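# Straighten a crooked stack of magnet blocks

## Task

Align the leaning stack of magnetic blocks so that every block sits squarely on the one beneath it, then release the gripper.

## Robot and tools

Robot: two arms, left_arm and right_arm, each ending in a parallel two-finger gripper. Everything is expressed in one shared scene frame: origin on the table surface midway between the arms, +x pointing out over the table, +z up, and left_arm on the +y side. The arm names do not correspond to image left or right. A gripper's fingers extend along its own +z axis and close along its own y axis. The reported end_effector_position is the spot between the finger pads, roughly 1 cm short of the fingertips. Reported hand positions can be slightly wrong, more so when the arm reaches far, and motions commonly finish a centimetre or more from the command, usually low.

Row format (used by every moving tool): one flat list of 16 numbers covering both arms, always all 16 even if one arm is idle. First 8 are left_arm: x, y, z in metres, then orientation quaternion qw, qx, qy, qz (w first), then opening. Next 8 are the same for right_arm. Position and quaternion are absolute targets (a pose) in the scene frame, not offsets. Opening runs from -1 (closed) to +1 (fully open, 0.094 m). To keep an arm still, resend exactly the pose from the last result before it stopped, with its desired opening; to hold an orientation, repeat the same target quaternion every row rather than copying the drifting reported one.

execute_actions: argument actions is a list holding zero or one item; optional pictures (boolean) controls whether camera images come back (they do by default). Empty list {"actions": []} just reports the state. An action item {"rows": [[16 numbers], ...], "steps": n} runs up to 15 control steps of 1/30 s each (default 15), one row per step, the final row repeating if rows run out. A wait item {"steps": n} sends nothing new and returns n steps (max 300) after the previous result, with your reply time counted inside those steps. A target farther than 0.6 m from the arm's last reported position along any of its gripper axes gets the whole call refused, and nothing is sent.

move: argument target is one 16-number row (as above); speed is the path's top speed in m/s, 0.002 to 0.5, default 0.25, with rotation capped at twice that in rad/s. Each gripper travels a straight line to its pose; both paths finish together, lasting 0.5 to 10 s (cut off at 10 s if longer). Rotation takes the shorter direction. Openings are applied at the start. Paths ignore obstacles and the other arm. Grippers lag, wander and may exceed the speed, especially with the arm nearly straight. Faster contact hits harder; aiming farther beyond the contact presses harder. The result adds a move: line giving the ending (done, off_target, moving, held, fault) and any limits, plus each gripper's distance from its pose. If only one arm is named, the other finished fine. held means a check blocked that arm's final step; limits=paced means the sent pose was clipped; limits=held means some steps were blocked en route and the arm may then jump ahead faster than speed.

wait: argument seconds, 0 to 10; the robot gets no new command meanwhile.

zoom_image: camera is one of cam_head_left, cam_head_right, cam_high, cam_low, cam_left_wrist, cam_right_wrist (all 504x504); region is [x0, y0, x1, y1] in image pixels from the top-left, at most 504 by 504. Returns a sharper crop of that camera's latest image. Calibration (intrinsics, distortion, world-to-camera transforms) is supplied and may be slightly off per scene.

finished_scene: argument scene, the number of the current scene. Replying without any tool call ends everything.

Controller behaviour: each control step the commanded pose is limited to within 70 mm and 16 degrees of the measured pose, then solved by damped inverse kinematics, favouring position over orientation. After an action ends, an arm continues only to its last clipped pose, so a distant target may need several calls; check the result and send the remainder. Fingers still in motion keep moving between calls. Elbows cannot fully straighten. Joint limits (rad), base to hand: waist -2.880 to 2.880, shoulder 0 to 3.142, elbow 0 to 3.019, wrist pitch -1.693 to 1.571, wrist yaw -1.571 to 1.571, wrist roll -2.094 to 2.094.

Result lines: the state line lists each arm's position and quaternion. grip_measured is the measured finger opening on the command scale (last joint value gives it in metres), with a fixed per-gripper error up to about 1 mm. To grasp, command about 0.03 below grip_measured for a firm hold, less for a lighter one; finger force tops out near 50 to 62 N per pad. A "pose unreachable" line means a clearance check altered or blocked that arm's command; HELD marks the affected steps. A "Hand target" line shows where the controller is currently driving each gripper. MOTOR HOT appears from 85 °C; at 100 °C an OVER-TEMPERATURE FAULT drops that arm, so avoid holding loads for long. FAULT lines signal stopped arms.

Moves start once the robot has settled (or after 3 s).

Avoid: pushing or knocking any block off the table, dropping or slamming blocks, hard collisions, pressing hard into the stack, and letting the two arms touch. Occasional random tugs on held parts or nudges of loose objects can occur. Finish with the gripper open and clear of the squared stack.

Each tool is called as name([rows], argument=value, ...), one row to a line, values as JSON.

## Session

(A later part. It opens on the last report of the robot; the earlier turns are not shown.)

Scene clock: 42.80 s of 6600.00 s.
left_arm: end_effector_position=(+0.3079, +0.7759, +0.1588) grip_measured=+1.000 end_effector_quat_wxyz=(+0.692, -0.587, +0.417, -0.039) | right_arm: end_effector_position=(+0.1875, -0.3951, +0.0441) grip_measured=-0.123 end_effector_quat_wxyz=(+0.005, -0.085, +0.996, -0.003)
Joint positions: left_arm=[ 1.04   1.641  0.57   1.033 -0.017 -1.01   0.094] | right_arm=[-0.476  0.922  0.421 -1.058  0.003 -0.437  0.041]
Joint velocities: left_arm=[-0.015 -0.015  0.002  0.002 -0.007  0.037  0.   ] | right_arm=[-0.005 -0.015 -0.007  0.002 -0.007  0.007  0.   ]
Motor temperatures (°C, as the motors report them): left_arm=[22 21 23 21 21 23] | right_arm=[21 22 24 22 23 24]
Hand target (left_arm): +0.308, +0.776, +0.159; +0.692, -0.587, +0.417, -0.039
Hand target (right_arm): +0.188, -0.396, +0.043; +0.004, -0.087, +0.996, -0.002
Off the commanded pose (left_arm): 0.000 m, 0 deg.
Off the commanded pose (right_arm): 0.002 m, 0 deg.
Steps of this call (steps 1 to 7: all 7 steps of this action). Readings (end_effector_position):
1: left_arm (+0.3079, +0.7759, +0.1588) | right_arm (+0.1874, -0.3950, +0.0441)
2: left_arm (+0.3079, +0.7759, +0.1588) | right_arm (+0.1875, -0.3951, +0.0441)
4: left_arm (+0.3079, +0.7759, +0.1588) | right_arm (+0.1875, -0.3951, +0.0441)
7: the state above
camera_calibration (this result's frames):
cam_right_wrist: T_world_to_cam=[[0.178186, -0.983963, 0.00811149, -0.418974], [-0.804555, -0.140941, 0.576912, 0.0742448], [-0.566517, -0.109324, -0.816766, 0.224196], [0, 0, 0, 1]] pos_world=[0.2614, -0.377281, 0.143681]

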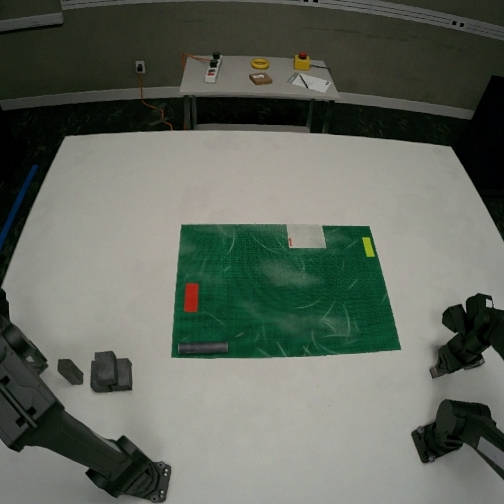

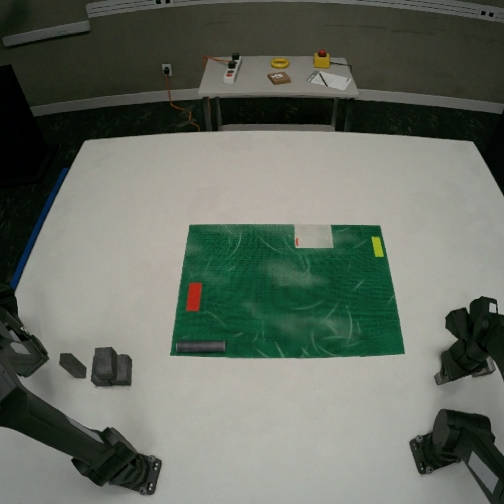

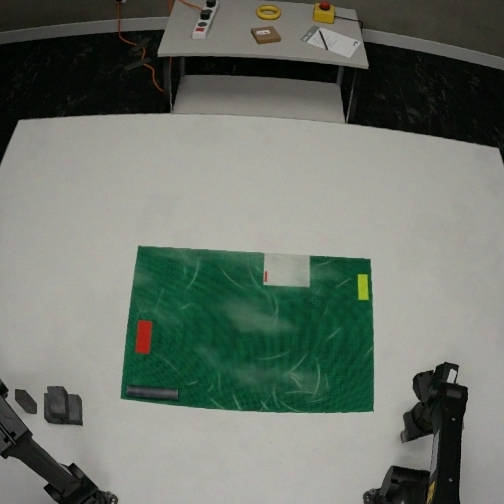

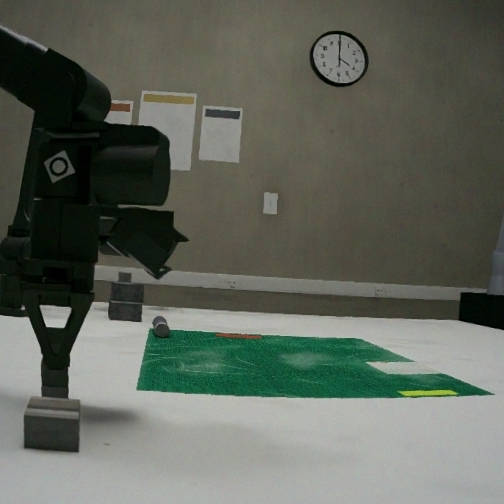

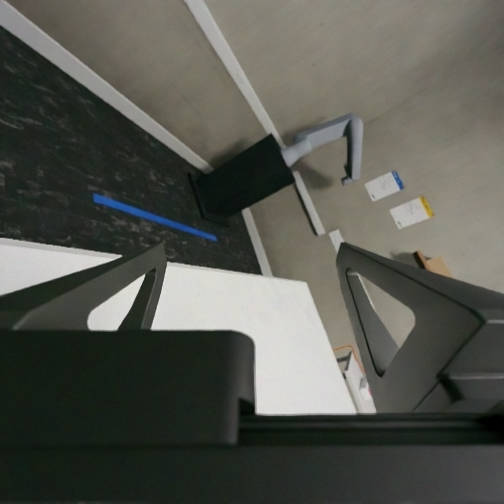

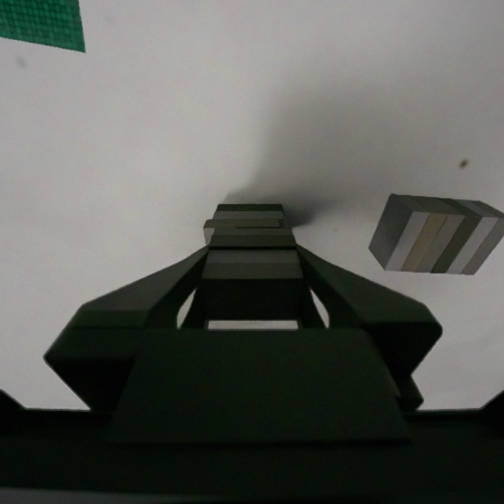

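execute_actions([
  {"rows":[[0.3079,0.7759,0.1588,0.692,-0.587,0.417,-0.039,1,0.188,-0.396,0.043,0.004,-0.087,0.996,-0.002,0.25],[0.3079,0.7759,0.1588,0.692,-0.587,0.417,-0.039,1,0.188,-0.396,0.043,0.004,-0.087,0.996,-0.002,0.25],[0.3079,0.7759,0.1588,0.692,-0.587,0.417,-0.039,1,0.188,-0.396,0.041,0.004,-0.087,0.996,-0.002,0.25],[0.3079,0.7759,0.1588,0.692,-0.587,0.417,-0.039,1,0.188,-0.396,0.038,0.004,-0.087,0.996,-0.002,0.25],[0.3079,0.7759,0.1588,0.692,-0.587,0.417,-0.039,1,0.188,-0.396,0.035,0.004,-0.087,0.996,-0.002,0.25],[0.3079,0.7759,0.1588,0.692,-0.587,0.417,-0.039,1,0.188,-0.396,0.032,0.004,-0.087,0.996,-0.002,0.25],[0.3079,0.7759,0.1588,0.692,-0.587,0.417,-0.039,1,0.188,-0.396,0.029,0.004,-0.087,0.996,-0.002,0.25],[0.3079,0.7759,0.1588,0.692,-0.587,0.417,-0.039,1,0.188,-0.396,0.027,0.004,-0.087,0.996,-0.002,0.25],[0.3079,0.7759,0.1588,0.692,-0.587,0.417,-0.039,1,0.188,-0.396,0.026,0.004,-0.087,0.996,-0.002,0.2]],"steps":14},
], pictures=false)

execute_actions([
  {"rows":[[0.3079,0.7759,0.1588,0.692,-0.587,0.417,-0.039,1,0.188,-0.396,0.026,0.004,-0.087,0.996,-0.002,0.15],[0.3079,0.7759,0.1588,0.692,-0.587,0.417,-0.039,1,0.188,-0.396,0.026,0.004,-0.087,0.996,-0.002,0.12],[0.3079,0.7759,0.1588,0.692,-0.587,0.417,-0.039,1,0.188,-0.396,0.026,0.004,-0.087,0.996,-0.002,0.09],[0.3079,0.7759,0.1588,0.692,-0.587,0.417,-0.039,1,0.188,-0.396,0.026,0.004,-0.087,0.996,-0.002,0.06],[0.3079,0.7759,0.1588,0.692,-0.587,0.417,-0.039,1,0.188,-0.396,0.026,0.004,-0.087,0.996,-0.002,0.03],[0.3079,0.7759,0.1588,0.692,-0.587,0.417,-0.039,1,0.188,-0.396,0.026,0.004,-0.087,0.996,-0.002,0.0],[0.3079,0.7759,0.1588,0.692,-0.587,0.417,-0.039,1,0.188,-0.396,0.026,0.004,-0.087,0.996,-0.002,-0.03],[0.3079,0.7759,0.1588,0.692,-0.587,0.417,-0.039,1,0.188,-0.396,0.026,0.004,-0.087,0.996,-0.002,-0.06],[0.3079,0.7759,0.1588,0.692,-0.587,0.417,-0.039,1,0.188,-0.396,0.026,0.004,-0.087,0.996,-0.002,-0.09],[0.3079,0.7759,0.1588,0.692,-0.587,0.417,-0.039,1,0.188,-0.396,0.026,0.004,-0.087,0.996,-0.002,-0.12],[0.3079,0.7759,0.1588,0.692,-0.587,0.417,-0.039,1,0.188,-0.396,0.026,0.004,-0.087,0.996,-0.002,-0.14],[0.3079,0.7759,0.1588,0.692,-0.587,0.417,-0.039,1,0.188,-0.396,0.026,0.004,-0.087,0.996,-0.002,-0.18]],"steps":15},
], pictures=false)

execute_actions([
  {"rows":[[0.3079,0.7759,0.1588,0.692,-0.587,0.417,-0.039,1,0.188,-0.396,0.026,0.004,-0.087,0.996,-0.002,0.15],[0.3079,0.7759,0.1588,0.692,-0.587,0.417,-0.039,1,0.188,-0.396,0.026,0.004,-0.087,0.996,-0.002,0.15],[0.3079,0.7759,0.1588,0.692,-0.587,0.417,-0.039,1,0.188,-0.396,0.024,0.004,-0.087,0.996,-0.002,0.15],[0.3079,0.7759,0.1588,0.692,-0.587,0.417,-0.039,1,0.188,-0.396,0.021,0.004,-0.087,0.996,-0.002,0.15],[0.3079,0.7759,0.1588,0.692,-0.587,0.417,-0.039,1,0.188,-0.396,0.018,0.004,-0.087,0.996,-0.002,0.15],[0.3079,0.7759,0.1588,0.692,-0.587,0.417,-0.039,1,0.188,-0.396,0.015,0.004,-0.087,0.996,-0.002,0.15],[0.3079,0.7759,0.1588,0.692,-0.587,0.417,-0.039,1,0.188,-0.396,0.012,0.004,-0.087,0.996,-0.002,0.15],[0.3079,0.7759,0.1588,0.692,-0.587,0.417,-0.039,1,0.188,-0.396,0.010,0.004,-0.087,0.996,-0.002,0.15]],"steps":14},
], pictures=false)

execute_actions([
  {"rows":[[0.3079,0.7759,0.1588,0.692,-0.587,0.417,-0.039,1,0.188,-0.396,0.010,0.004,-0.087,0.996,-0.002,0.06],[0.3079,0.7759,0.1588,0.692,-0.587,0.417,-0.039,1,0.188,-0.396,0.010,0.004,-0.087,0.996,-0.002,0.03],[0.3079,0.7759,0.1588,0.692,-0.587,0.417,-0.039,1,0.188,-0.396,0.010,0.004,-0.087,0.996,-0.002,0.0],[0.3079,0.7759,0.1588,0.692,-0.587,0.417,-0.039,1,0.188,-0.396,0.010,0.004,-0.087,0.996,-0.002,-0.03],[0.3079,0.7759,0.1588,0.692,-0.587,0.417,-0.039,1,0.188,-0.396,0.010,0.004,-0.087,0.996,-0.002,-0.06],[0.3079,0.7759,0.1588,0.692,-0.587,0.417,-0.039,1,0.188,-0.396,0.010,0.004,-0.087,0.996,-0.002,-0.09],[0.3079,0.7759,0.1588,0.692,-0.587,0.417,-0.039,1,0.188,-0.396,0.010,0.004,-0.087,0.996,-0.002,-0.12],[0.3079,0.7759,0.1588,0.692,-0.587,0.417,-0.039,1,0.188,-0.396,0.010,0.004,-0.087,0.996,-0.002,-0.14],[0.3079,0.7759,0.1588,0.692,-0.587,0.417,-0.039,1,0.188,-0.396,0.010,0.004,-0.087,0.996,-0.002,-0.18]],"steps":12},
], pictures=false)

execute_actions([
  {"rows":[[0.3079,0.7759,0.1588,0.692,-0.587,0.417,-0.039,1,0.188,-0.396,0.010,0.004,-0.087,0.996,-0.002,1]],"steps":8},
], pictures=false)

move(target=[0.3079,0.7759,0.1588,0.692,-0.587,0.417,-0.039,1,0.204,-0.402,0.085,0.02,-0.087,0.996,-0.008,1], speed=0.12)

zoom_image(camera="cam_right_wrist", region=[180, 160, 330, 310])

Scene clock: 49.07 s of 6600.00 s.
left_arm: end_effector_position=(+0.3079, +0.7759, +0.1588) grip_measured=+1.000 end_effector_quat_wxyz=(+0.692, -0.587, +0.417, -0.039) | right_arm: end_effector_position=(+0.1829, -0.3938, +0.0250) grip_measured=+0.202 end_effector_quat_wxyz=(-0.003, -0.085, +0.996, -0.000)
Joint positions: left_arm=[ 1.04   1.641  0.57   1.033 -0.017 -1.01   0.094] | right_arm=[-0.476  0.967  0.385 -0.995  0.003 -0.437  0.056]
Joint velocities: left_arm=[ 0.005 -0.015 -0.022 -0.017 -0.037  0.007  0.   ] | right_arm=[ 0.005  0.005 -0.002  0.022 -0.051  0.022 -0.   ]
Motor temperatures (°C, as the motors report them): left_arm=[22 22 23 21 21 23] | right_arm=[21 22 24 22 23 24]
Hand target (left_arm): +0.308, +0.776, +0.159; +0.692, -0.587, +0.417, -0.039
Hand target (right_arm): +0.187, -0.396, +0.026; +0.004, -0.087, +0.996, -0.002
Off the commanded pose (left_arm): 0.000 m, 0 deg.
Off the commanded pose (right_arm): 0.006 m, 1 deg.
Steps of this call (steps 1 to 90: nothing new was sent; then 2.80 s passed at rest; steps 91 to 104: all 14 steps of this action). Readings (end_effector_position):
91: left_arm (+0.3079, +0.7759, +0.1588) | right_arm (+0.1875, -0.3951, +0.0441)
92: left_arm (+0.3079, +0.7759, +0.1588) | right_arm (+0.1874, -0.3951, +0.0440)
94: left_arm (+0.3079, +0.7759, +0.1588) | right_arm (+0.1871, -0.3950, +0.0429)
98: left_arm (+0.3079, +0.7759, +0.1588) | right_arm (+0.1868, -0.3949, +0.0342)
104: the state above

Scene clock: 49.57 s of 6600.00 s.
left_arm: end_effector_position=(+0.3079, +0.7759, +0.1588) grip_measured=+1.000 end_effector_quat_wxyz=(+0.692, -0.587, +0.417, -0.039) | right_arm: end_effector_position=(+0.1841, -0.3933, +0.0250) grip_measured=-0.123 end_effector_quat_wxyz=(-0.001, -0.085, +0.996, +0.001)
Joint positions: left_arm=[ 1.04   1.641  0.57   1.033 -0.017 -1.01   0.094] | right_arm=[-0.476  0.967  0.385 -0.99  -0.002 -0.438  0.041]
Joint velocities: left_arm=[ 0.005 -0.005 -0.007 -0.027 -0.051 -0.022  0.   ] | right_arm=[-0.015 -0.005 -0.002 -0.017  0.007 -0.081 -0.   ]
Motor temperatures (°C, as the motors report them): left_arm=[22 22 23 21 21 23] | right_arm=[21 22 24 22 23 24]
Hand target (left_arm): +0.308, +0.776, +0.159; +0.692, -0.587, +0.417, -0.039
Hand target (right_arm): +0.188, -0.396, +0.026; +0.004, -0.087, +0.996, -0.002
Off the commanded pose (left_arm): 0.000 m, 0 deg.
Off the commanded pose (right_arm): 0.005 m, 1 deg.
Steps of this call (steps 1 to 15: all 15 steps of this action). Readings (end_effector_position):
1: left_arm (+0.3079, +0.7759, +0.1588) | right_arm (+0.1833, -0.3939, +0.0250)
2: left_arm (+0.3079, +0.7759, +0.1588) | right_arm (+0.1837, -0.3940, +0.0250)
4: left_arm (+0.3079, +0.7759, +0.1588) | right_arm (+0.1839, -0.3939, +0.0250)
8: left_arm (+0.3079, +0.7759, +0.1588) | right_arm (+0.1840, -0.3933, +0.0250)
15: the state above

Scene clock: 50.03 s of 6600.00 s.
left_arm: end_effector_position=(+0.3079, +0.7759, +0.1588) grip_measured=+1.000 end_effector_quat_wxyz=(+0.692, -0.587, +0.417, -0.039) | right_arm: end_effector_position=(+0.1840, -0.3932, +0.0096) grip_measured=+0.148 end_effector_quat_wxyz=(-0.001, -0.085, +0.996, +0.002)
Joint positions: left_arm=[ 1.04   1.641  0.57   1.033 -0.017 -1.01   0.094] | right_arm=[-0.476  1.013  0.359 -0.921 -0.002 -0.438  0.054]
Joint velocities: left_arm=[-0.024 -0.015  0.022 -0.037  0.066  0.11   0.   ] | right_arm=[-0.005  0.005 -0.012 -0.002 -0.037 -0.007 -0.001]
Motor temperatures (°C, as the motors report them): left_arm=[22 22 23 21 21 23] | right_arm=[21 22 24 22 23 24]
Hand target (left_arm): +0.308, +0.776, +0.159; +0.692, -0.587, +0.417, -0.039
Hand target (right_arm): +0.188, -0.396, +0.010; +0.004, -0.087, +0.996, -0.002
Off the commanded pose (left_arm): 0.000 m, 0 deg.
Off the commanded pose (right_arm): 0.005 m, 1 deg.
Steps of this call (steps 1 to 14: all 14 steps of this action). Readings (end_effector_position):
1: left_arm (+0.3079, +0.7759, +0.1588) | right_arm (+0.1841, -0.3933, +0.0250)
2: left_arm (+0.3079, +0.7759, +0.1588) | right_arm (+0.1843, -0.3933, +0.0250)
4: left_arm (+0.3079, +0.7759, +0.1588) | right_arm (+0.1852, -0.3936, +0.0244)
8: left_arm (+0.3079, +0.7759, +0.1588) | right_arm (+0.1877, -0.3943, +0.0177)
14: the state above

Scene clock: 50.43 s of 6600.00 s.
left_arm: end_effector_position=(+0.3079, +0.7759, +0.1588) grip_measured=+1.000 end_effector_quat_wxyz=(+0.692, -0.587, +0.417, -0.039) | right_arm: end_effector_position=(+0.1850, -0.3937, +0.0096) grip_measured=-0.124 end_effector_quat_wxyz=(+0.001, -0.086, +0.996, +0.000)
Joint positions: left_arm=[ 1.04   1.641  0.57   1.033 -0.017 -1.01   0.094] | right_arm=[-0.476  1.013  0.359 -0.916 -0.001 -0.438  0.041]
Joint velocities: left_arm=[ 0.005  0.015 -0.007 -0.007 -0.007 -0.037  0.   ] | right_arm=[-0.005  0.005  0.012 -0.007  0.007  0.007 -0.001]
Motor temperatures (°C, as the motors report them): left_arm=[22 22 23 21 21 23] | right_arm=[21 22 24 22 23 24]
Hand target (left_arm): +0.308, +0.776, +0.159; +0.692, -0.587, +0.417, -0.039
Hand target (right_arm): +0.188, -0.396, +0.010; +0.004, -0.087, +0.996, -0.002
Off the commanded pose (left_arm): 0.000 m, 0 deg.
Off the commanded pose (right_arm): 0.004 m, 1 deg.
Steps of this call (steps 1 to 12: all 12 steps of this action). Readings (end_effector_position):
1: left_arm (+0.3079, +0.7759, +0.1588) | right_arm (+0.1842, -0.3933, +0.0096)
2: left_arm (+0.3079, +0.7759, +0.1588) | right_arm (+0.1846, -0.3934, +0.0096)
4: left_arm (+0.3079, +0.7759, +0.1588) | right_arm (+0.1847, -0.3934, +0.0096)
8: left_arm (+0.3079, +0.7759, +0.1588) | right_arm (+0.1850, -0.3937, +0.0096)
12: the state above

Scene clock: 50.70 s of 6600.00 s.
left_arm: end_effector_position=(+0.3079, +0.7759, +0.1588) grip_measured=+1.000 end_effector_quat_wxyz=(+0.692, -0.587, +0.417, -0.039) | right_arm: end_effector_position=(+0.1851, -0.3938, +0.0096) grip_measured=+1.000 end_effector_quat_wxyz=(+0.001, -0.086, +0.996, +0.000)
Joint positions: left_arm=[ 1.04   1.641  0.57   1.033 -0.017 -1.01   0.094] | right_arm=[-0.476  1.013  0.359 -0.916 -0.001 -0.438  0.094]
Joint velocities: left_arm=[-0.005 -0.015  0.002 -0.002  0.051  0.007  0.   ] | right_arm=[-0.005 -0.005 -0.012 -0.007  0.051  0.081  0.   ]
Motor temperatures (°C, as the motors report them): left_arm=[22 22 23 21 21 23] | right_arm=[21 22 24 22 23 24]
Hand target (left_arm): +0.308, +0.776, +0.159; +0.692, -0.587, +0.417, -0.039
Hand target (right_arm): +0.188, -0.396, +0.010; +0.004, -0.087, +0.996, -0.002
Off the commanded pose (left_arm): 0.000 m, 0 deg.
Off the commanded pose (right_arm): 0.004 m, 0 deg.
Steps of this call (steps 1 to 8: all 8 steps of this action). Readings (end_effector_position):
1: left_arm (+0.3079, +0.7759, +0.1588) | right_arm (+0.1850, -0.3937, +0.0096)
2: left_arm (+0.3079, +0.7759, +0.1588) | right_arm (+0.1851, -0.3938, +0.0096)
4: left_arm (+0.3079, +0.7759, +0.1588) | right_arm (+0.1851, -0.3938, +0.0096)
8: the state above

Scene clock: 51.93 s of 6600.00 s.
left_arm: end_effector_position=(+0.3079, +0.7759, +0.1588) grip_measured=+1.000 end_effector_quat_wxyz=(+0.692, -0.587, +0.417, -0.039) | right_arm: end_effector_position=(+0.1877, -0.3952, +0.0652) grip_measured=+1.000 end_effector_quat_wxyz=(-0.002, -0.086, +0.996, +0.001)
Joint positions: left_arm=[ 1.04   1.641  0.57   1.033 -0.017 -1.01   0.094] | right_arm=[-0.48   0.897  0.471 -1.15  -0.001 -0.444  0.094]
Joint velocities: left_arm=[-0.005 -0.005 -0.012  0.002 -0.081  0.066  0.   ] | right_arm=[-0.015 -0.005 -0.007 -0.002 -0.051 -0.037  0.   ]
Motor temperatures (°C, as the motors report them): left_arm=[22 22 23 21 21 23] | right_arm=[21 22 24 22 23 24]
Hand target (left_arm): +0.308, +0.776, +0.159; +0.692, -0.587, +0.417, -0.039
Hand target (right_arm): +0.205, -0.402, +0.084; +0.020, -0.087, +0.996, -0.008
Off the commanded pose (left_arm): 0.000 m, 0 deg.
Off the commanded pose (right_arm): 0.027 m, 3 deg.
move: off_target (right_arm)
camera_calibration (this result's frames):
cam_right_wrist: T_world_to_cam=[[0.181243, -0.983435, -0.00243461, -0.418963], [-0.795487, -0.148059, 0.587604, 0.0569707], [-0.578231, -0.104562, -0.809145, 0.24516], [0, 0, 0, 1]] pos_world=[0.263013, -0.377954, 0.163874]

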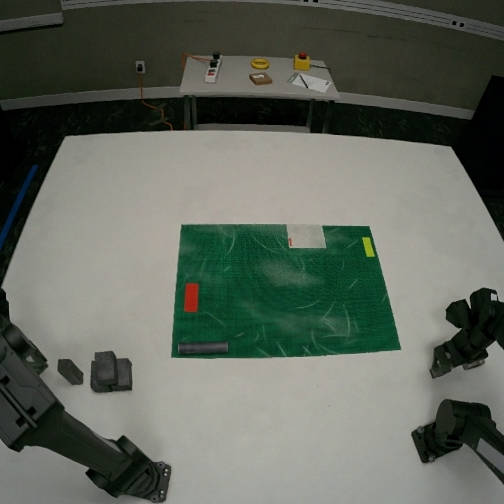

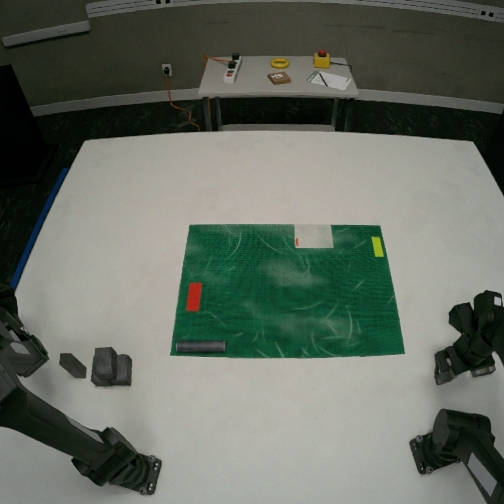

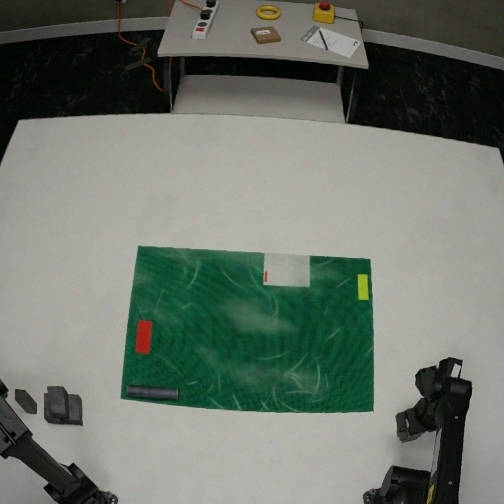

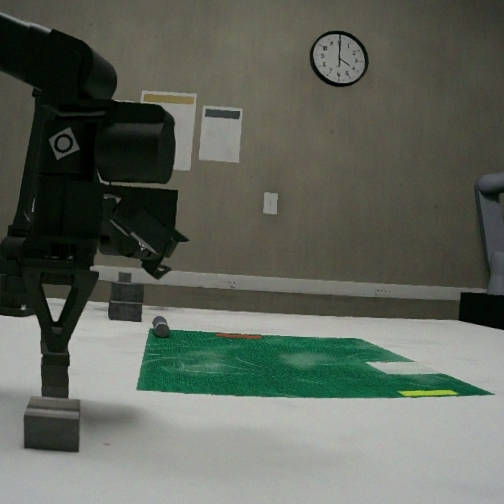

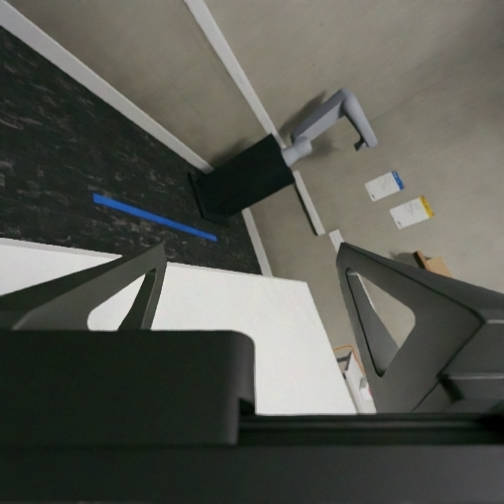

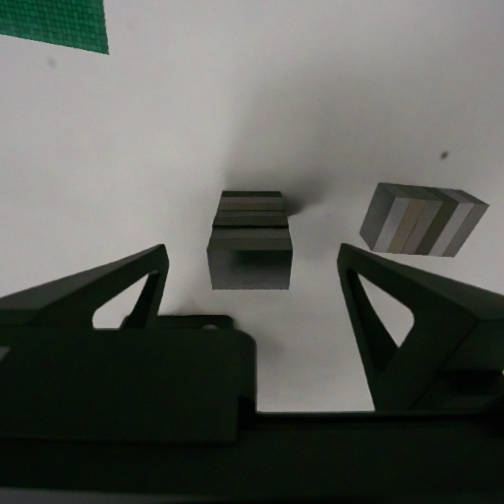

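Region (180, 160, 330, 310) of cam_right_wrist's 504x504 image, scaled by 3.360, with more detail than that image has.

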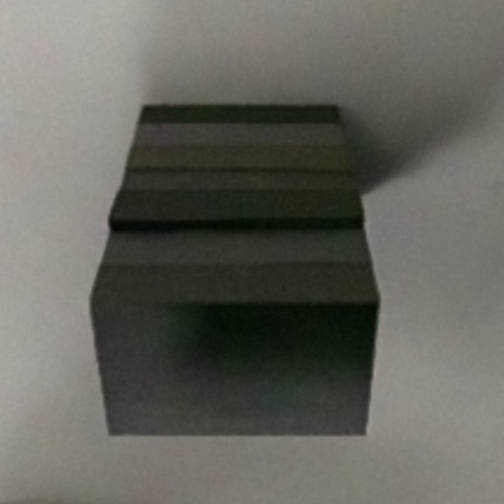

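move(target=[0.3079,0.7759,0.1588,0.692,-0.587,0.417,-0.039,1,0.188,-0.396,0.041,0.006,0.643,0.766,0,1], speed=0.5)

execute_actions([
  {"rows":[[0.3079,0.7759,0.1588,0.692,-0.587,0.417,-0.039,1,0.188,-0.396,0.041,0.006,0.643,0.766,0,-0.25]],"steps":8},
])

zoom_image(camera="cam_low", region=[0, 280, 150, 430])

Scene clock: 55.17 s of 6600.00 s.
left_arm: end_effector_position=(+0.3079, +0.7759, +0.1588) grip_measured=+1.000 end_effector_quat_wxyz=(+0.692, -0.587, +0.417, -0.039) | right_arm: end_effector_position=(+0.1852, -0.3956, +0.0418) grip_measured=+1.000 end_effector_quat_wxyz=(+0.004, +0.641, +0.768, +0.001)
Joint positions: left_arm=[ 1.04   1.641  0.57   1.033 -0.017 -1.01   0.094] | right_arm=[-0.485  0.923  0.415 -1.055  0.     1.115  0.094]
Joint velocities: left_arm=[-0.005 -0.015 -0.002 -0.002 -0.007  0.051  0.   ] | right_arm=[-0.005  0.005 -0.012 -0.012 -0.051  0.051  0.   ]
Motor temperatures (°C, as the motors report them): left_arm=[22 22 23 21 21 23] | right_arm=[21 22 24 22 23 24]
Hand target (left_arm): +0.308, +0.776, +0.159; +0.692, -0.587, +0.417, -0.039
Hand target (right_arm): +0.188, -0.396, +0.041; +0.006, +0.643, +0.766, +0.000
Off the commanded pose (left_arm): 0.000 m, 0 deg.
Off the commanded pose (right_arm): 0.003 m, 0 deg.
move: done
camera_calibration (this result's frames):
cam_right_wrist: T_world_to_cam=[[-0.98203, -0.188634, -0.00587403, 0.11102], [-0.15684, 0.798406, 0.581334, 0.325167], [-0.104969, 0.571808, -0.813644, 0.404844], [0, 0, 0, 1]] pos_world=[0.20252, -0.470167, 0.141021]

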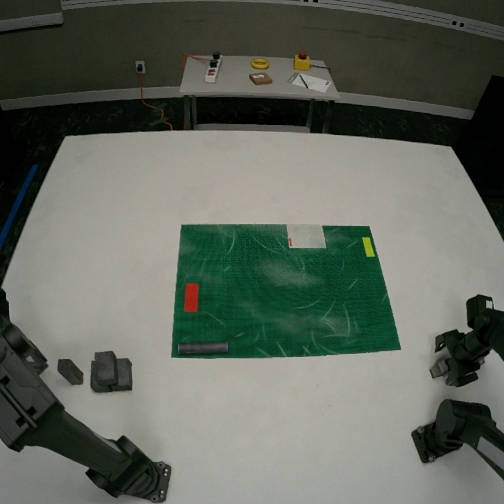

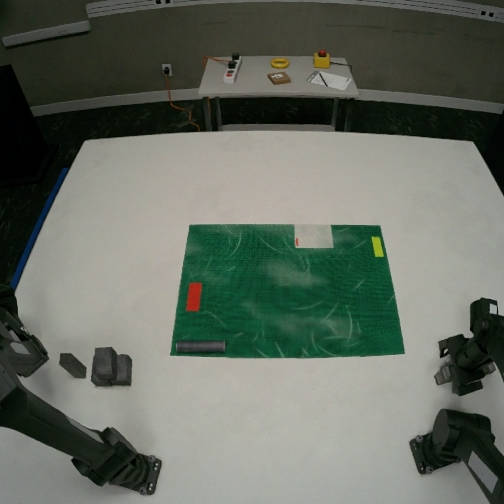

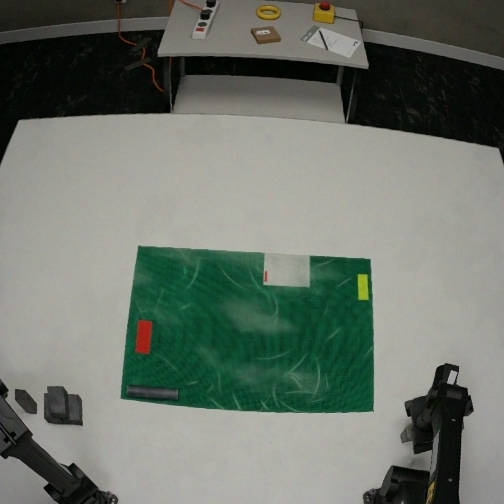

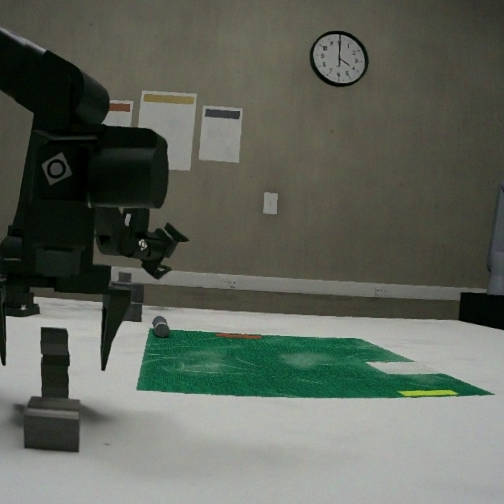

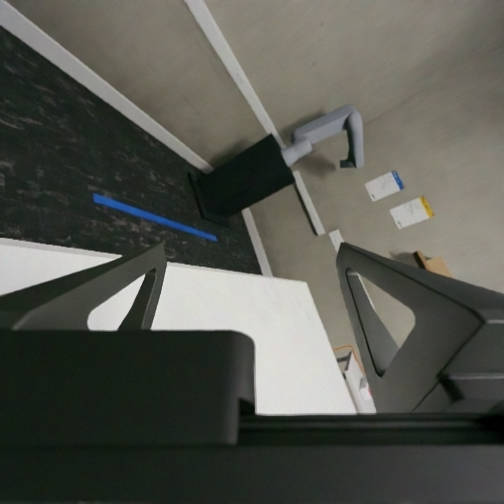

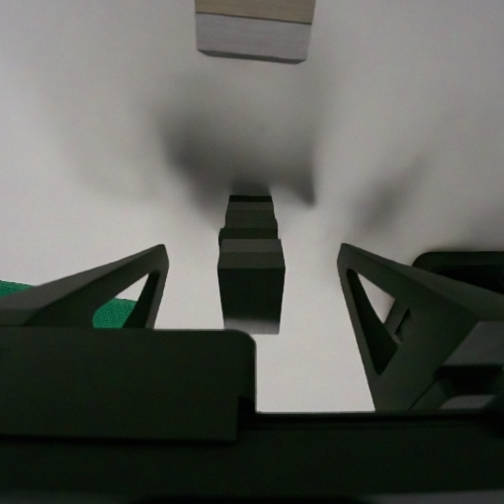

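Scene clock: 55.43 s of 6600.00 s.
left_arm: end_effector_position=(+0.3079, +0.7759, +0.1588) grip_measured=+1.000 end_effector_quat_wxyz=(+0.692, -0.587, +0.417, -0.039) | right_arm: end_effector_position=(+0.1853, -0.3958, +0.0415) grip_measured=-0.247 end_effector_quat_wxyz=(+0.003, +0.642, +0.767, +0.001)
Joint positions: left_arm=[ 1.04   1.641  0.57   1.033 -0.017 -1.01   0.094] | right_arm=[-0.485  0.925  0.415 -1.054  0.001  1.118  0.035]
Joint velocities: left_arm=[-0.015  0.015  0.002  0.002  0.051 -0.066  0.   ] | right_arm=[-0.005 -0.005  0.002 -0.012 -0.095  0.022 -0.001]
Motor temperatures (°C, as the motors report them): left_arm=[22 22 23 21 21 23] | right_arm=[21 22 24 22 23 24]
Hand target (left_arm): +0.308, +0.776, +0.159; +0.692, -0.587, +0.417, -0.039
Hand target (right_arm): +0.188, -0.396, +0.041; +0.006, +0.643, +0.766, -0.000
Off the commanded pose (left_arm): 0.000 m, 0 deg.
Off the commanded pose (right_arm): 0.003 m, 0 deg.
Steps of this call (steps 1 to 8: all 8 steps of this action). Readings (end_effector_position):
1: left_arm (+0.3079, +0.7759, +0.1588) | right_arm (+0.1853, -0.3957, +0.0418)
2: left_arm (+0.3079, +0.7759, +0.1588) | right_arm (+0.1853, -0.3958, +0.0417)
4: left_arm (+0.3079, +0.7759, +0.1588) | right_arm (+0.1853, -0.3958, +0.0416)
8: the state above
camera_calibration (this result's frames):
cam_right_wrist: T_world_to_cam=[[-0.982536, -0.186008, -0.00486087, 0.11215], [-0.154159, 0.799118, 0.581073, 0.325277], [-0.1042, 0.571674, -0.813837, 0.404505], [0, 0, 0, 1]] pos_world=[0.202486, -0.470319, 0.140737]

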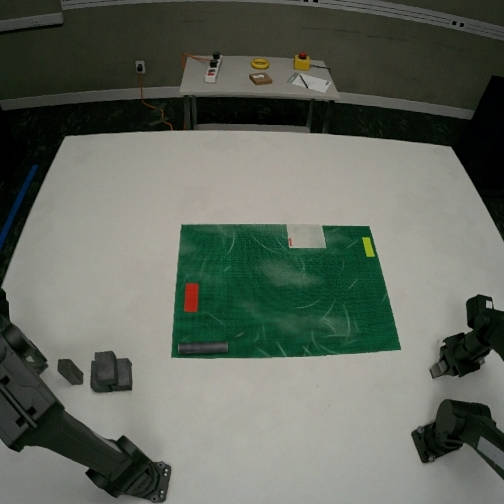

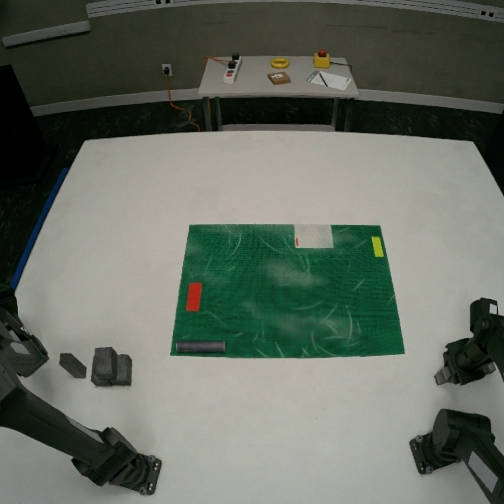

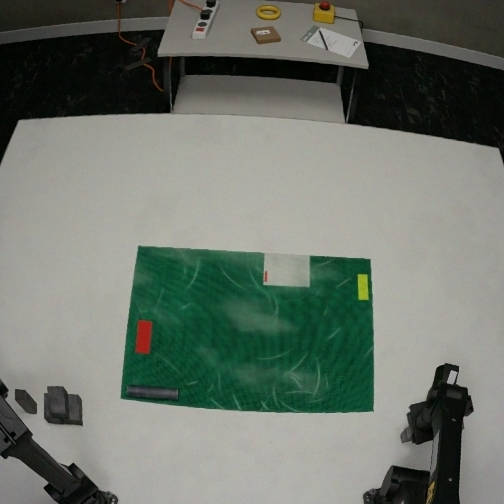

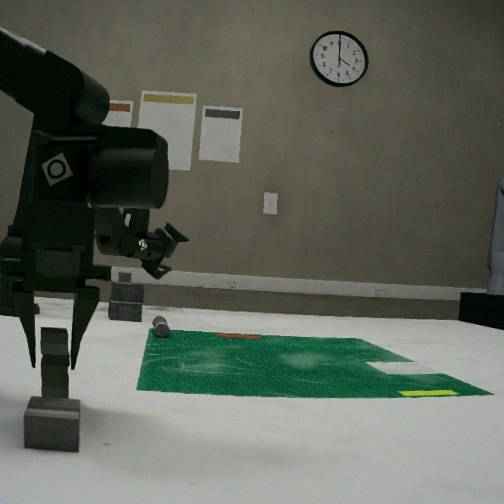

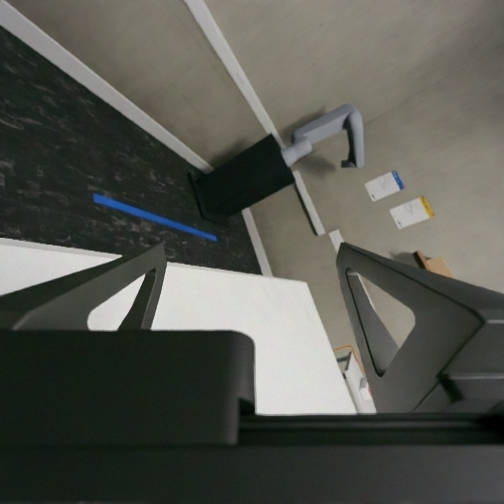

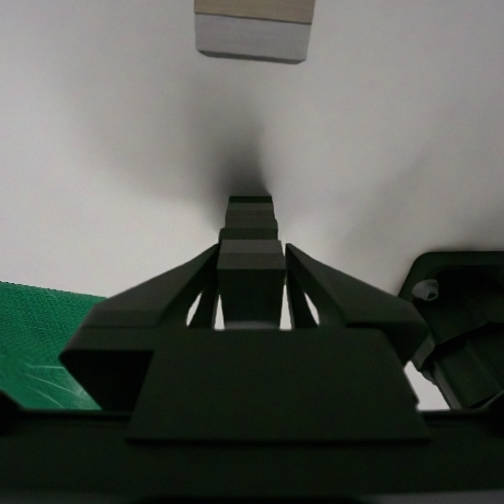

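Region (0, 280, 150, 430) of cam_low's 504x504 image, scaled by 3.360, with more detail than that image has.

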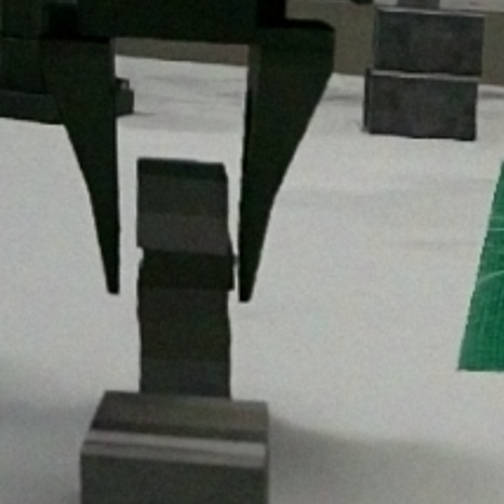

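execute_actions([
  {"rows":[[0.3079,0.7759,0.1588,0.692,-0.587,0.417,-0.039,1,0.19,-0.396,0.04,0.006,0.643,0.766,0,-0.25],[0.3079,0.7759,0.1588,0.692,-0.587,0.417,-0.039,1,0.19,-0.396,0.04,0.006,0.643,0.766,0,-0.25],[0.3079,0.7759,0.1588,0.692,-0.587,0.417,-0.039,1,0.19,-0.396,0.04,0.006,0.643,0.766,0,-0.25],[0.3079,0.7759,0.1588,0.692,-0.587,0.417,-0.039,1,0.19,-0.396,0.04,0.006,0.643,0.766,0,-0.27],[0.3079,0.7759,0.1588,0.692,-0.587,0.417,-0.039,1,0.19,-0.396,0.04,0.006,0.643,0.766,0,-0.30],[0.3079,0.7759,0.1588,0.692,-0.587,0.417,-0.039,1,0.19,-0.396,0.04,0.006,0.643,0.766,0,-0.33],[0.3079,0.7759,0.1588,0.692,-0.587,0.417,-0.039,1,0.19,-0.396,0.04,0.006,0.643,0.766,0,-0.36],[0.3079,0.7759,0.1588,0.692,-0.587,0.417,-0.039,1,0.19,-0.396,0.04,0.006,0.643,0.766,0,-0.39],[0.3079,0.7759,0.1588,0.692,-0.587,0.417,-0.039,1,0.19,-0.396,0.04,0.006,0.643,0.766,0,-0.42],[0.3079,0.7759,0.1588,0.692,-0.587,0.417,-0.039,1,0.19,-0.396,0.04,0.006,0.643,0.766,0,-0.44],[0.3079,0.7759,0.1588,0.692,-0.587,0.417,-0.039,1,0.19,-0.396,0.04,0.006,0.643,0.766,0,-0.46],[0.3079,0.7759,0.1588,0.692,-0.587,0.417,-0.039,1,0.19,-0.396,0.04,0.006,0.643,0.766,0,-0.5]],"steps":15},
], pictures=false)

execute_actions([
  {"rows":[[0.3079,0.7759,0.1588,0.692,-0.587,0.417,-0.039,1,0.19,-0.396,0.04,0.006,0.643,0.766,0,0.2]],"steps":7},
])

zoom_image(camera="cam_low", region=[0, 300, 110, 410])

zoom_image(camera="cam_right_wrist", region=[190, 180, 320, 310])

Scene clock: 58.03 s of 6600.00 s.
left_arm: end_effector_position=(+0.3079, +0.7759, +0.1588) grip_measured=+1.000 end_effector_quat_wxyz=(+0.692, -0.587, +0.417, -0.039) | right_arm: end_effector_position=(+0.1866, -0.3962, +0.0397) grip_measured=-0.452 end_effector_quat_wxyz=(+0.003, +0.643, +0.766, +0.000)
Joint positions: left_arm=[ 1.04   1.641  0.57   1.033 -0.017 -1.01   0.094] | right_arm=[-0.484  0.936  0.415 -1.044  0.002  1.121  0.026]
Joint velocities: left_arm=[-0.005 -0.005 -0.007 -0.007  0.022 -0.037  0.   ] | right_arm=[-0.005 -0.005  0.007 -0.007 -0.037 -0.007  0.001]
Motor temperatures (°C, as the motors report them): left_arm=[22 22 23 21 21 23] | right_arm=[21 22 24 22 23 24]
Hand target (left_arm): +0.308, +0.776, +0.159; +0.692, -0.587, +0.417, -0.039
Hand target (right_arm): +0.190, -0.396, +0.040; +0.006, +0.643, +0.766, +0.000
Off the commanded pose (left_arm): 0.000 m, 0 deg.
Off the commanded pose (right_arm): 0.003 m, 0 deg.
Steps of this call (steps 1 to 63: nothing new was sent; steps 64 to 78: all 15 steps of this action). Readings (end_effector_position):
64: left_arm (+0.3079, +0.7759, +0.1588) | right_arm (+0.1856, -0.3959, +0.0413)
65: left_arm (+0.3079, +0.7759, +0.1588) | right_arm (+0.1860, -0.3960, +0.0410)
67: left_arm (+0.3079, +0.7759, +0.1588) | right_arm (+0.1863, -0.3961, +0.0402)
71: left_arm (+0.3079, +0.7759, +0.1588) | right_arm (+0.1864, -0.3960, +0.0397)
78: the state above

Scene clock: 58.27 s of 6600.00 s.
left_arm: end_effector_position=(+0.3079, +0.7759, +0.1588) grip_measured=+1.000 end_effector_quat_wxyz=(+0.692, -0.587, +0.417, -0.039) | right_arm: end_effector_position=(+0.1867, -0.3962, +0.0397) grip_measured=+0.198 end_effector_quat_wxyz=(+0.003, +0.643, +0.766, +0.000)
Joint positions: left_arm=[ 1.04   1.641  0.57   1.033 -0.017 -1.01   0.094] | right_arm=[-0.484  0.936  0.415 -1.044  0.002  1.121  0.056]
Joint velocities: left_arm=[ 0.005  0.005 -0.017  0.017  0.037  0.037  0.   ] | right_arm=[-0.005 -0.005 -0.002 -0.002 -0.007  0.037  0.001]
Motor temperatures (°C, as the motors report them): left_arm=[22 22 23 21 21 23] | right_arm=[21 22 24 22 23 24]
Hand target (left_arm): +0.308, +0.776, +0.159; +0.692, -0.587, +0.417, -0.039
Hand target (right_arm): +0.190, -0.396, +0.040; +0.006, +0.643, +0.766, +0.000
Off the commanded pose (left_arm): 0.000 m, 0 deg.
Off the commanded pose (right_arm): 0.003 m, 0 deg.
Steps of this call (steps 1 to 7: all 7 steps of this action). Readings (end_effector_position):
1: left_arm (+0.3079, +0.7759, +0.1588) | right_arm (+0.1866, -0.3962, +0.0397)
2: left_arm (+0.3079, +0.7759, +0.1588) | right_arm (+0.1867, -0.3962, +0.0397)
4: left_arm (+0.3079, +0.7759, +0.1588) | right_arm (+0.1867, -0.3962, +0.0397)
7: the state above
camera_calibration (this result's frames):
cam_right_wrist: T_world_to_cam=[[-0.983106, -0.183005, -0.00334361, 0.114645], [-0.150901, 0.800032, 0.580671, 0.326648], [-0.103591, 0.571366, -0.814132, 0.403233], [0, 0, 0, 1]] pos_world=[0.203771, -0.470741, 0.138993]

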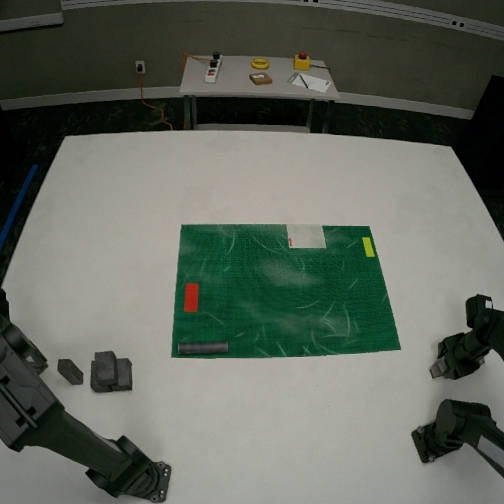

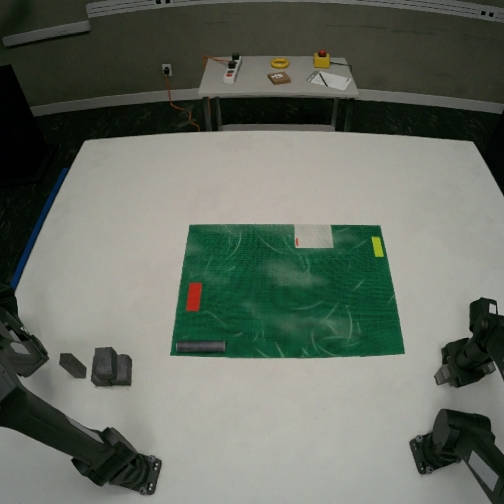

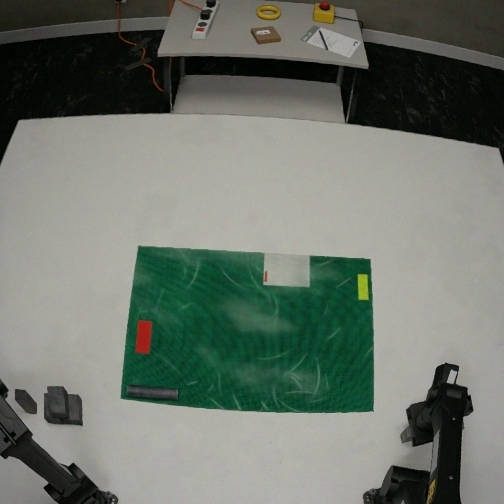

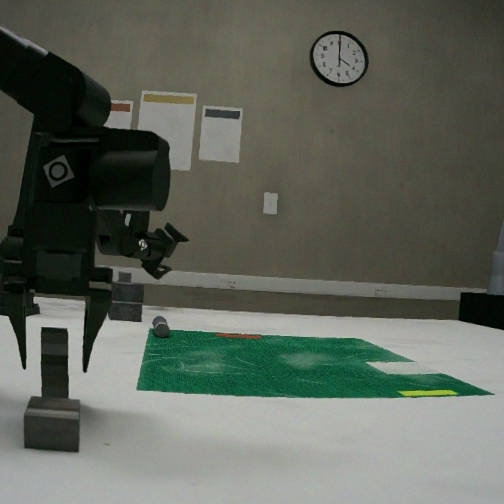

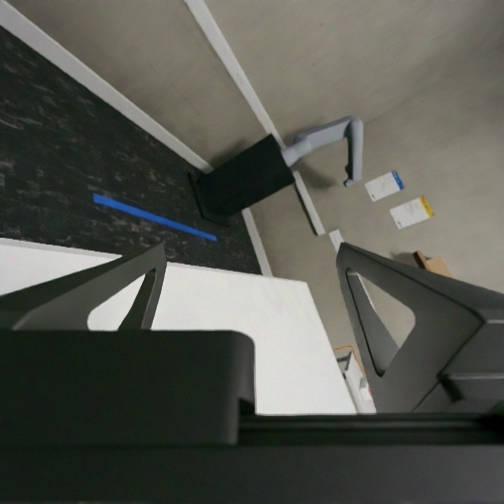

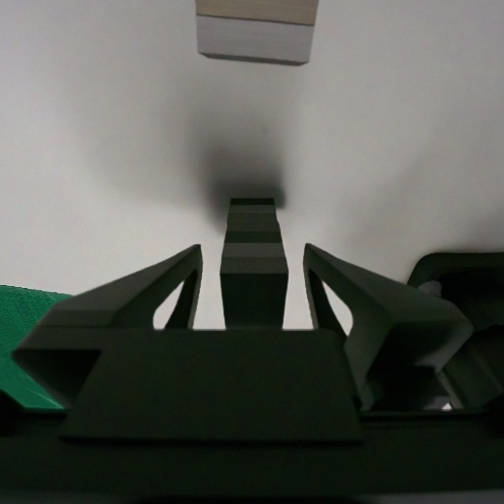

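Region (0, 300, 110, 410) of cam_low's 504x504 image, scaled by 4.582, with more detail than that image has.

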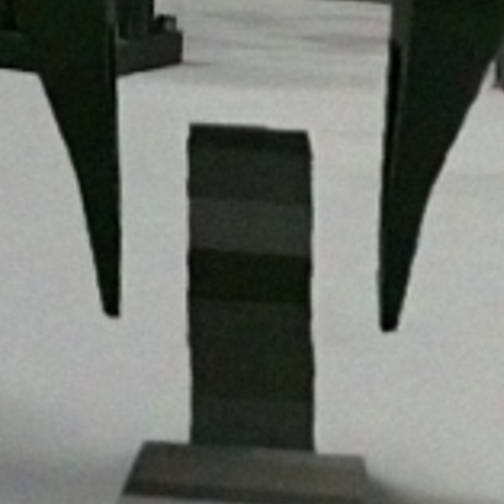

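Region (190, 180, 320, 310) of cam_right_wrist's 504x504 image, scaled by 3.877, with more detail than that image has.

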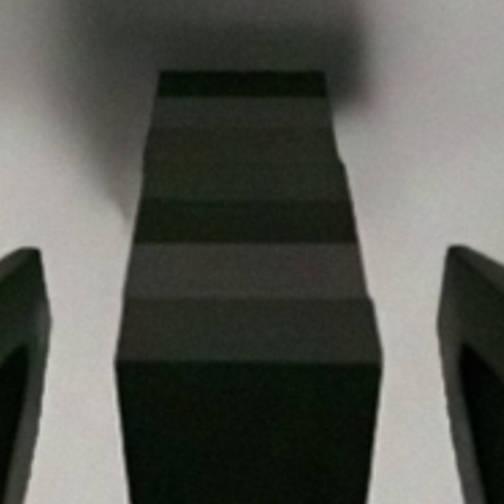

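Neat within about half a millimetre. Retreating.

move(target=[0.3079,0.7759,0.1588,0.692,-0.587,0.417,-0.039,1,0.205,-0.402,0.13,0.02,0.643,0.766,0.008,1], speed=0.15)

finished_scene(scene=1)

Scene clock: 59.83 s of 6600.00 s.
left_arm: end_effector_position=(+0.3079, +0.7759, +0.1588) grip_measured=+1.000 end_effector_quat_wxyz=(+0.692, -0.587, +0.417, -0.039) | right_arm: end_effector_position=(+0.1907, -0.3974, +0.1091) grip_measured=+1.000 end_effector_quat_wxyz=(-0.002, +0.643, +0.766, -0.002)
Joint positions: left_arm=[ 1.04   1.641  0.57   1.033 -0.017 -1.01   0.094] | right_arm=[-0.484  0.85   0.572 -1.298  0.002  1.121  0.094]
Joint velocities: left_arm=[-0.015 -0.024  0.002  0.002  0.037 -0.037  0.   ] | right_arm=[-0.015 -0.005  0.007 -0.017 -0.007  0.051  0.   ]
Motor temperatures (°C, as the motors report them): left_arm=[22 22 23 21 21 23] | right_arm=[21 22 25 22 23 24]
Hand target (left_arm): +0.308, +0.776, +0.159; +0.692, -0.587, +0.417, -0.039
Hand target (right_arm): +0.206, -0.402, +0.129; +0.020, +0.643, +0.766, +0.008
Off the commanded pose (left_arm): 0.000 m, 0 deg.
Off the commanded pose (right_arm): 0.026 m, 3 deg.
move: off_target (right_arm)
camera_calibration (this result's frames):
cam_right_wrist: T_world_to_cam=[[-0.983084, -0.183011, 0.00726013, 0.117522], [-0.144267, 0.798163, 0.584913, 0.285417], [-0.11284, 0.573971, -0.811064, 0.463279], [0, 0, 0, 1]] pos_world=[0.208987, -0.472211, 0.207952]

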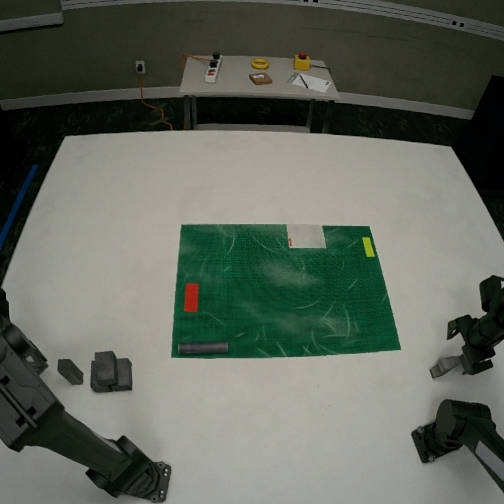

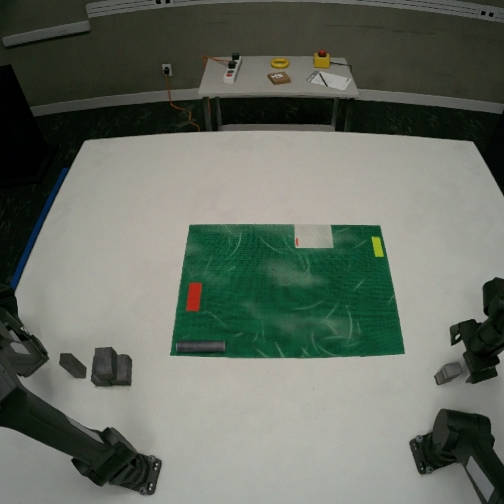

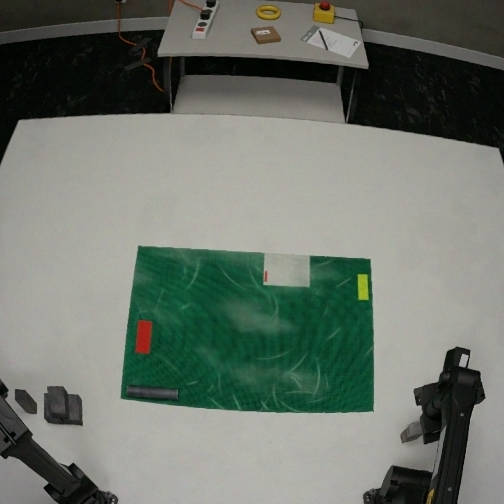

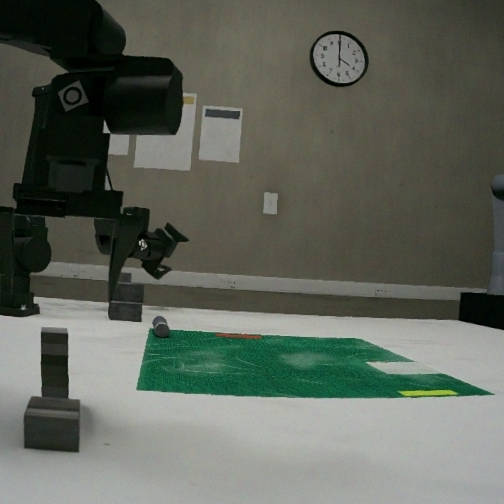

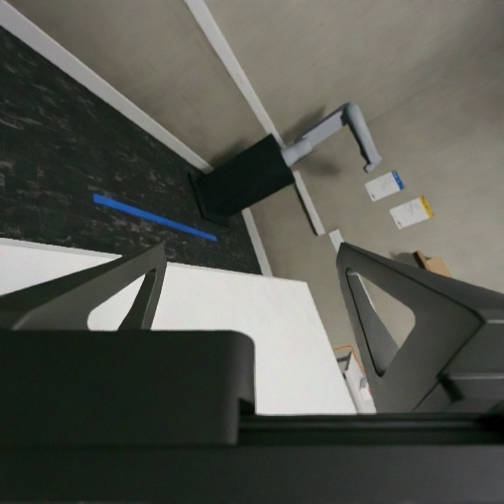

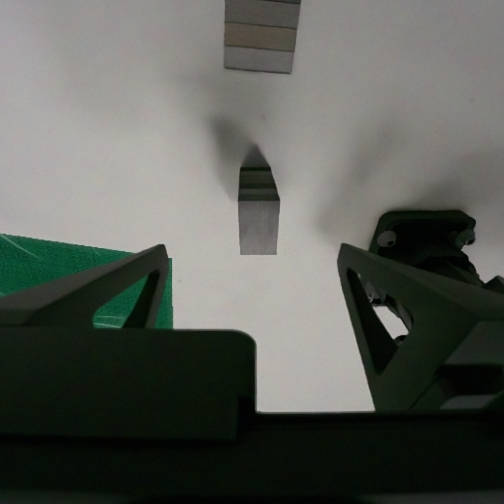

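The scene is finished: the task was done.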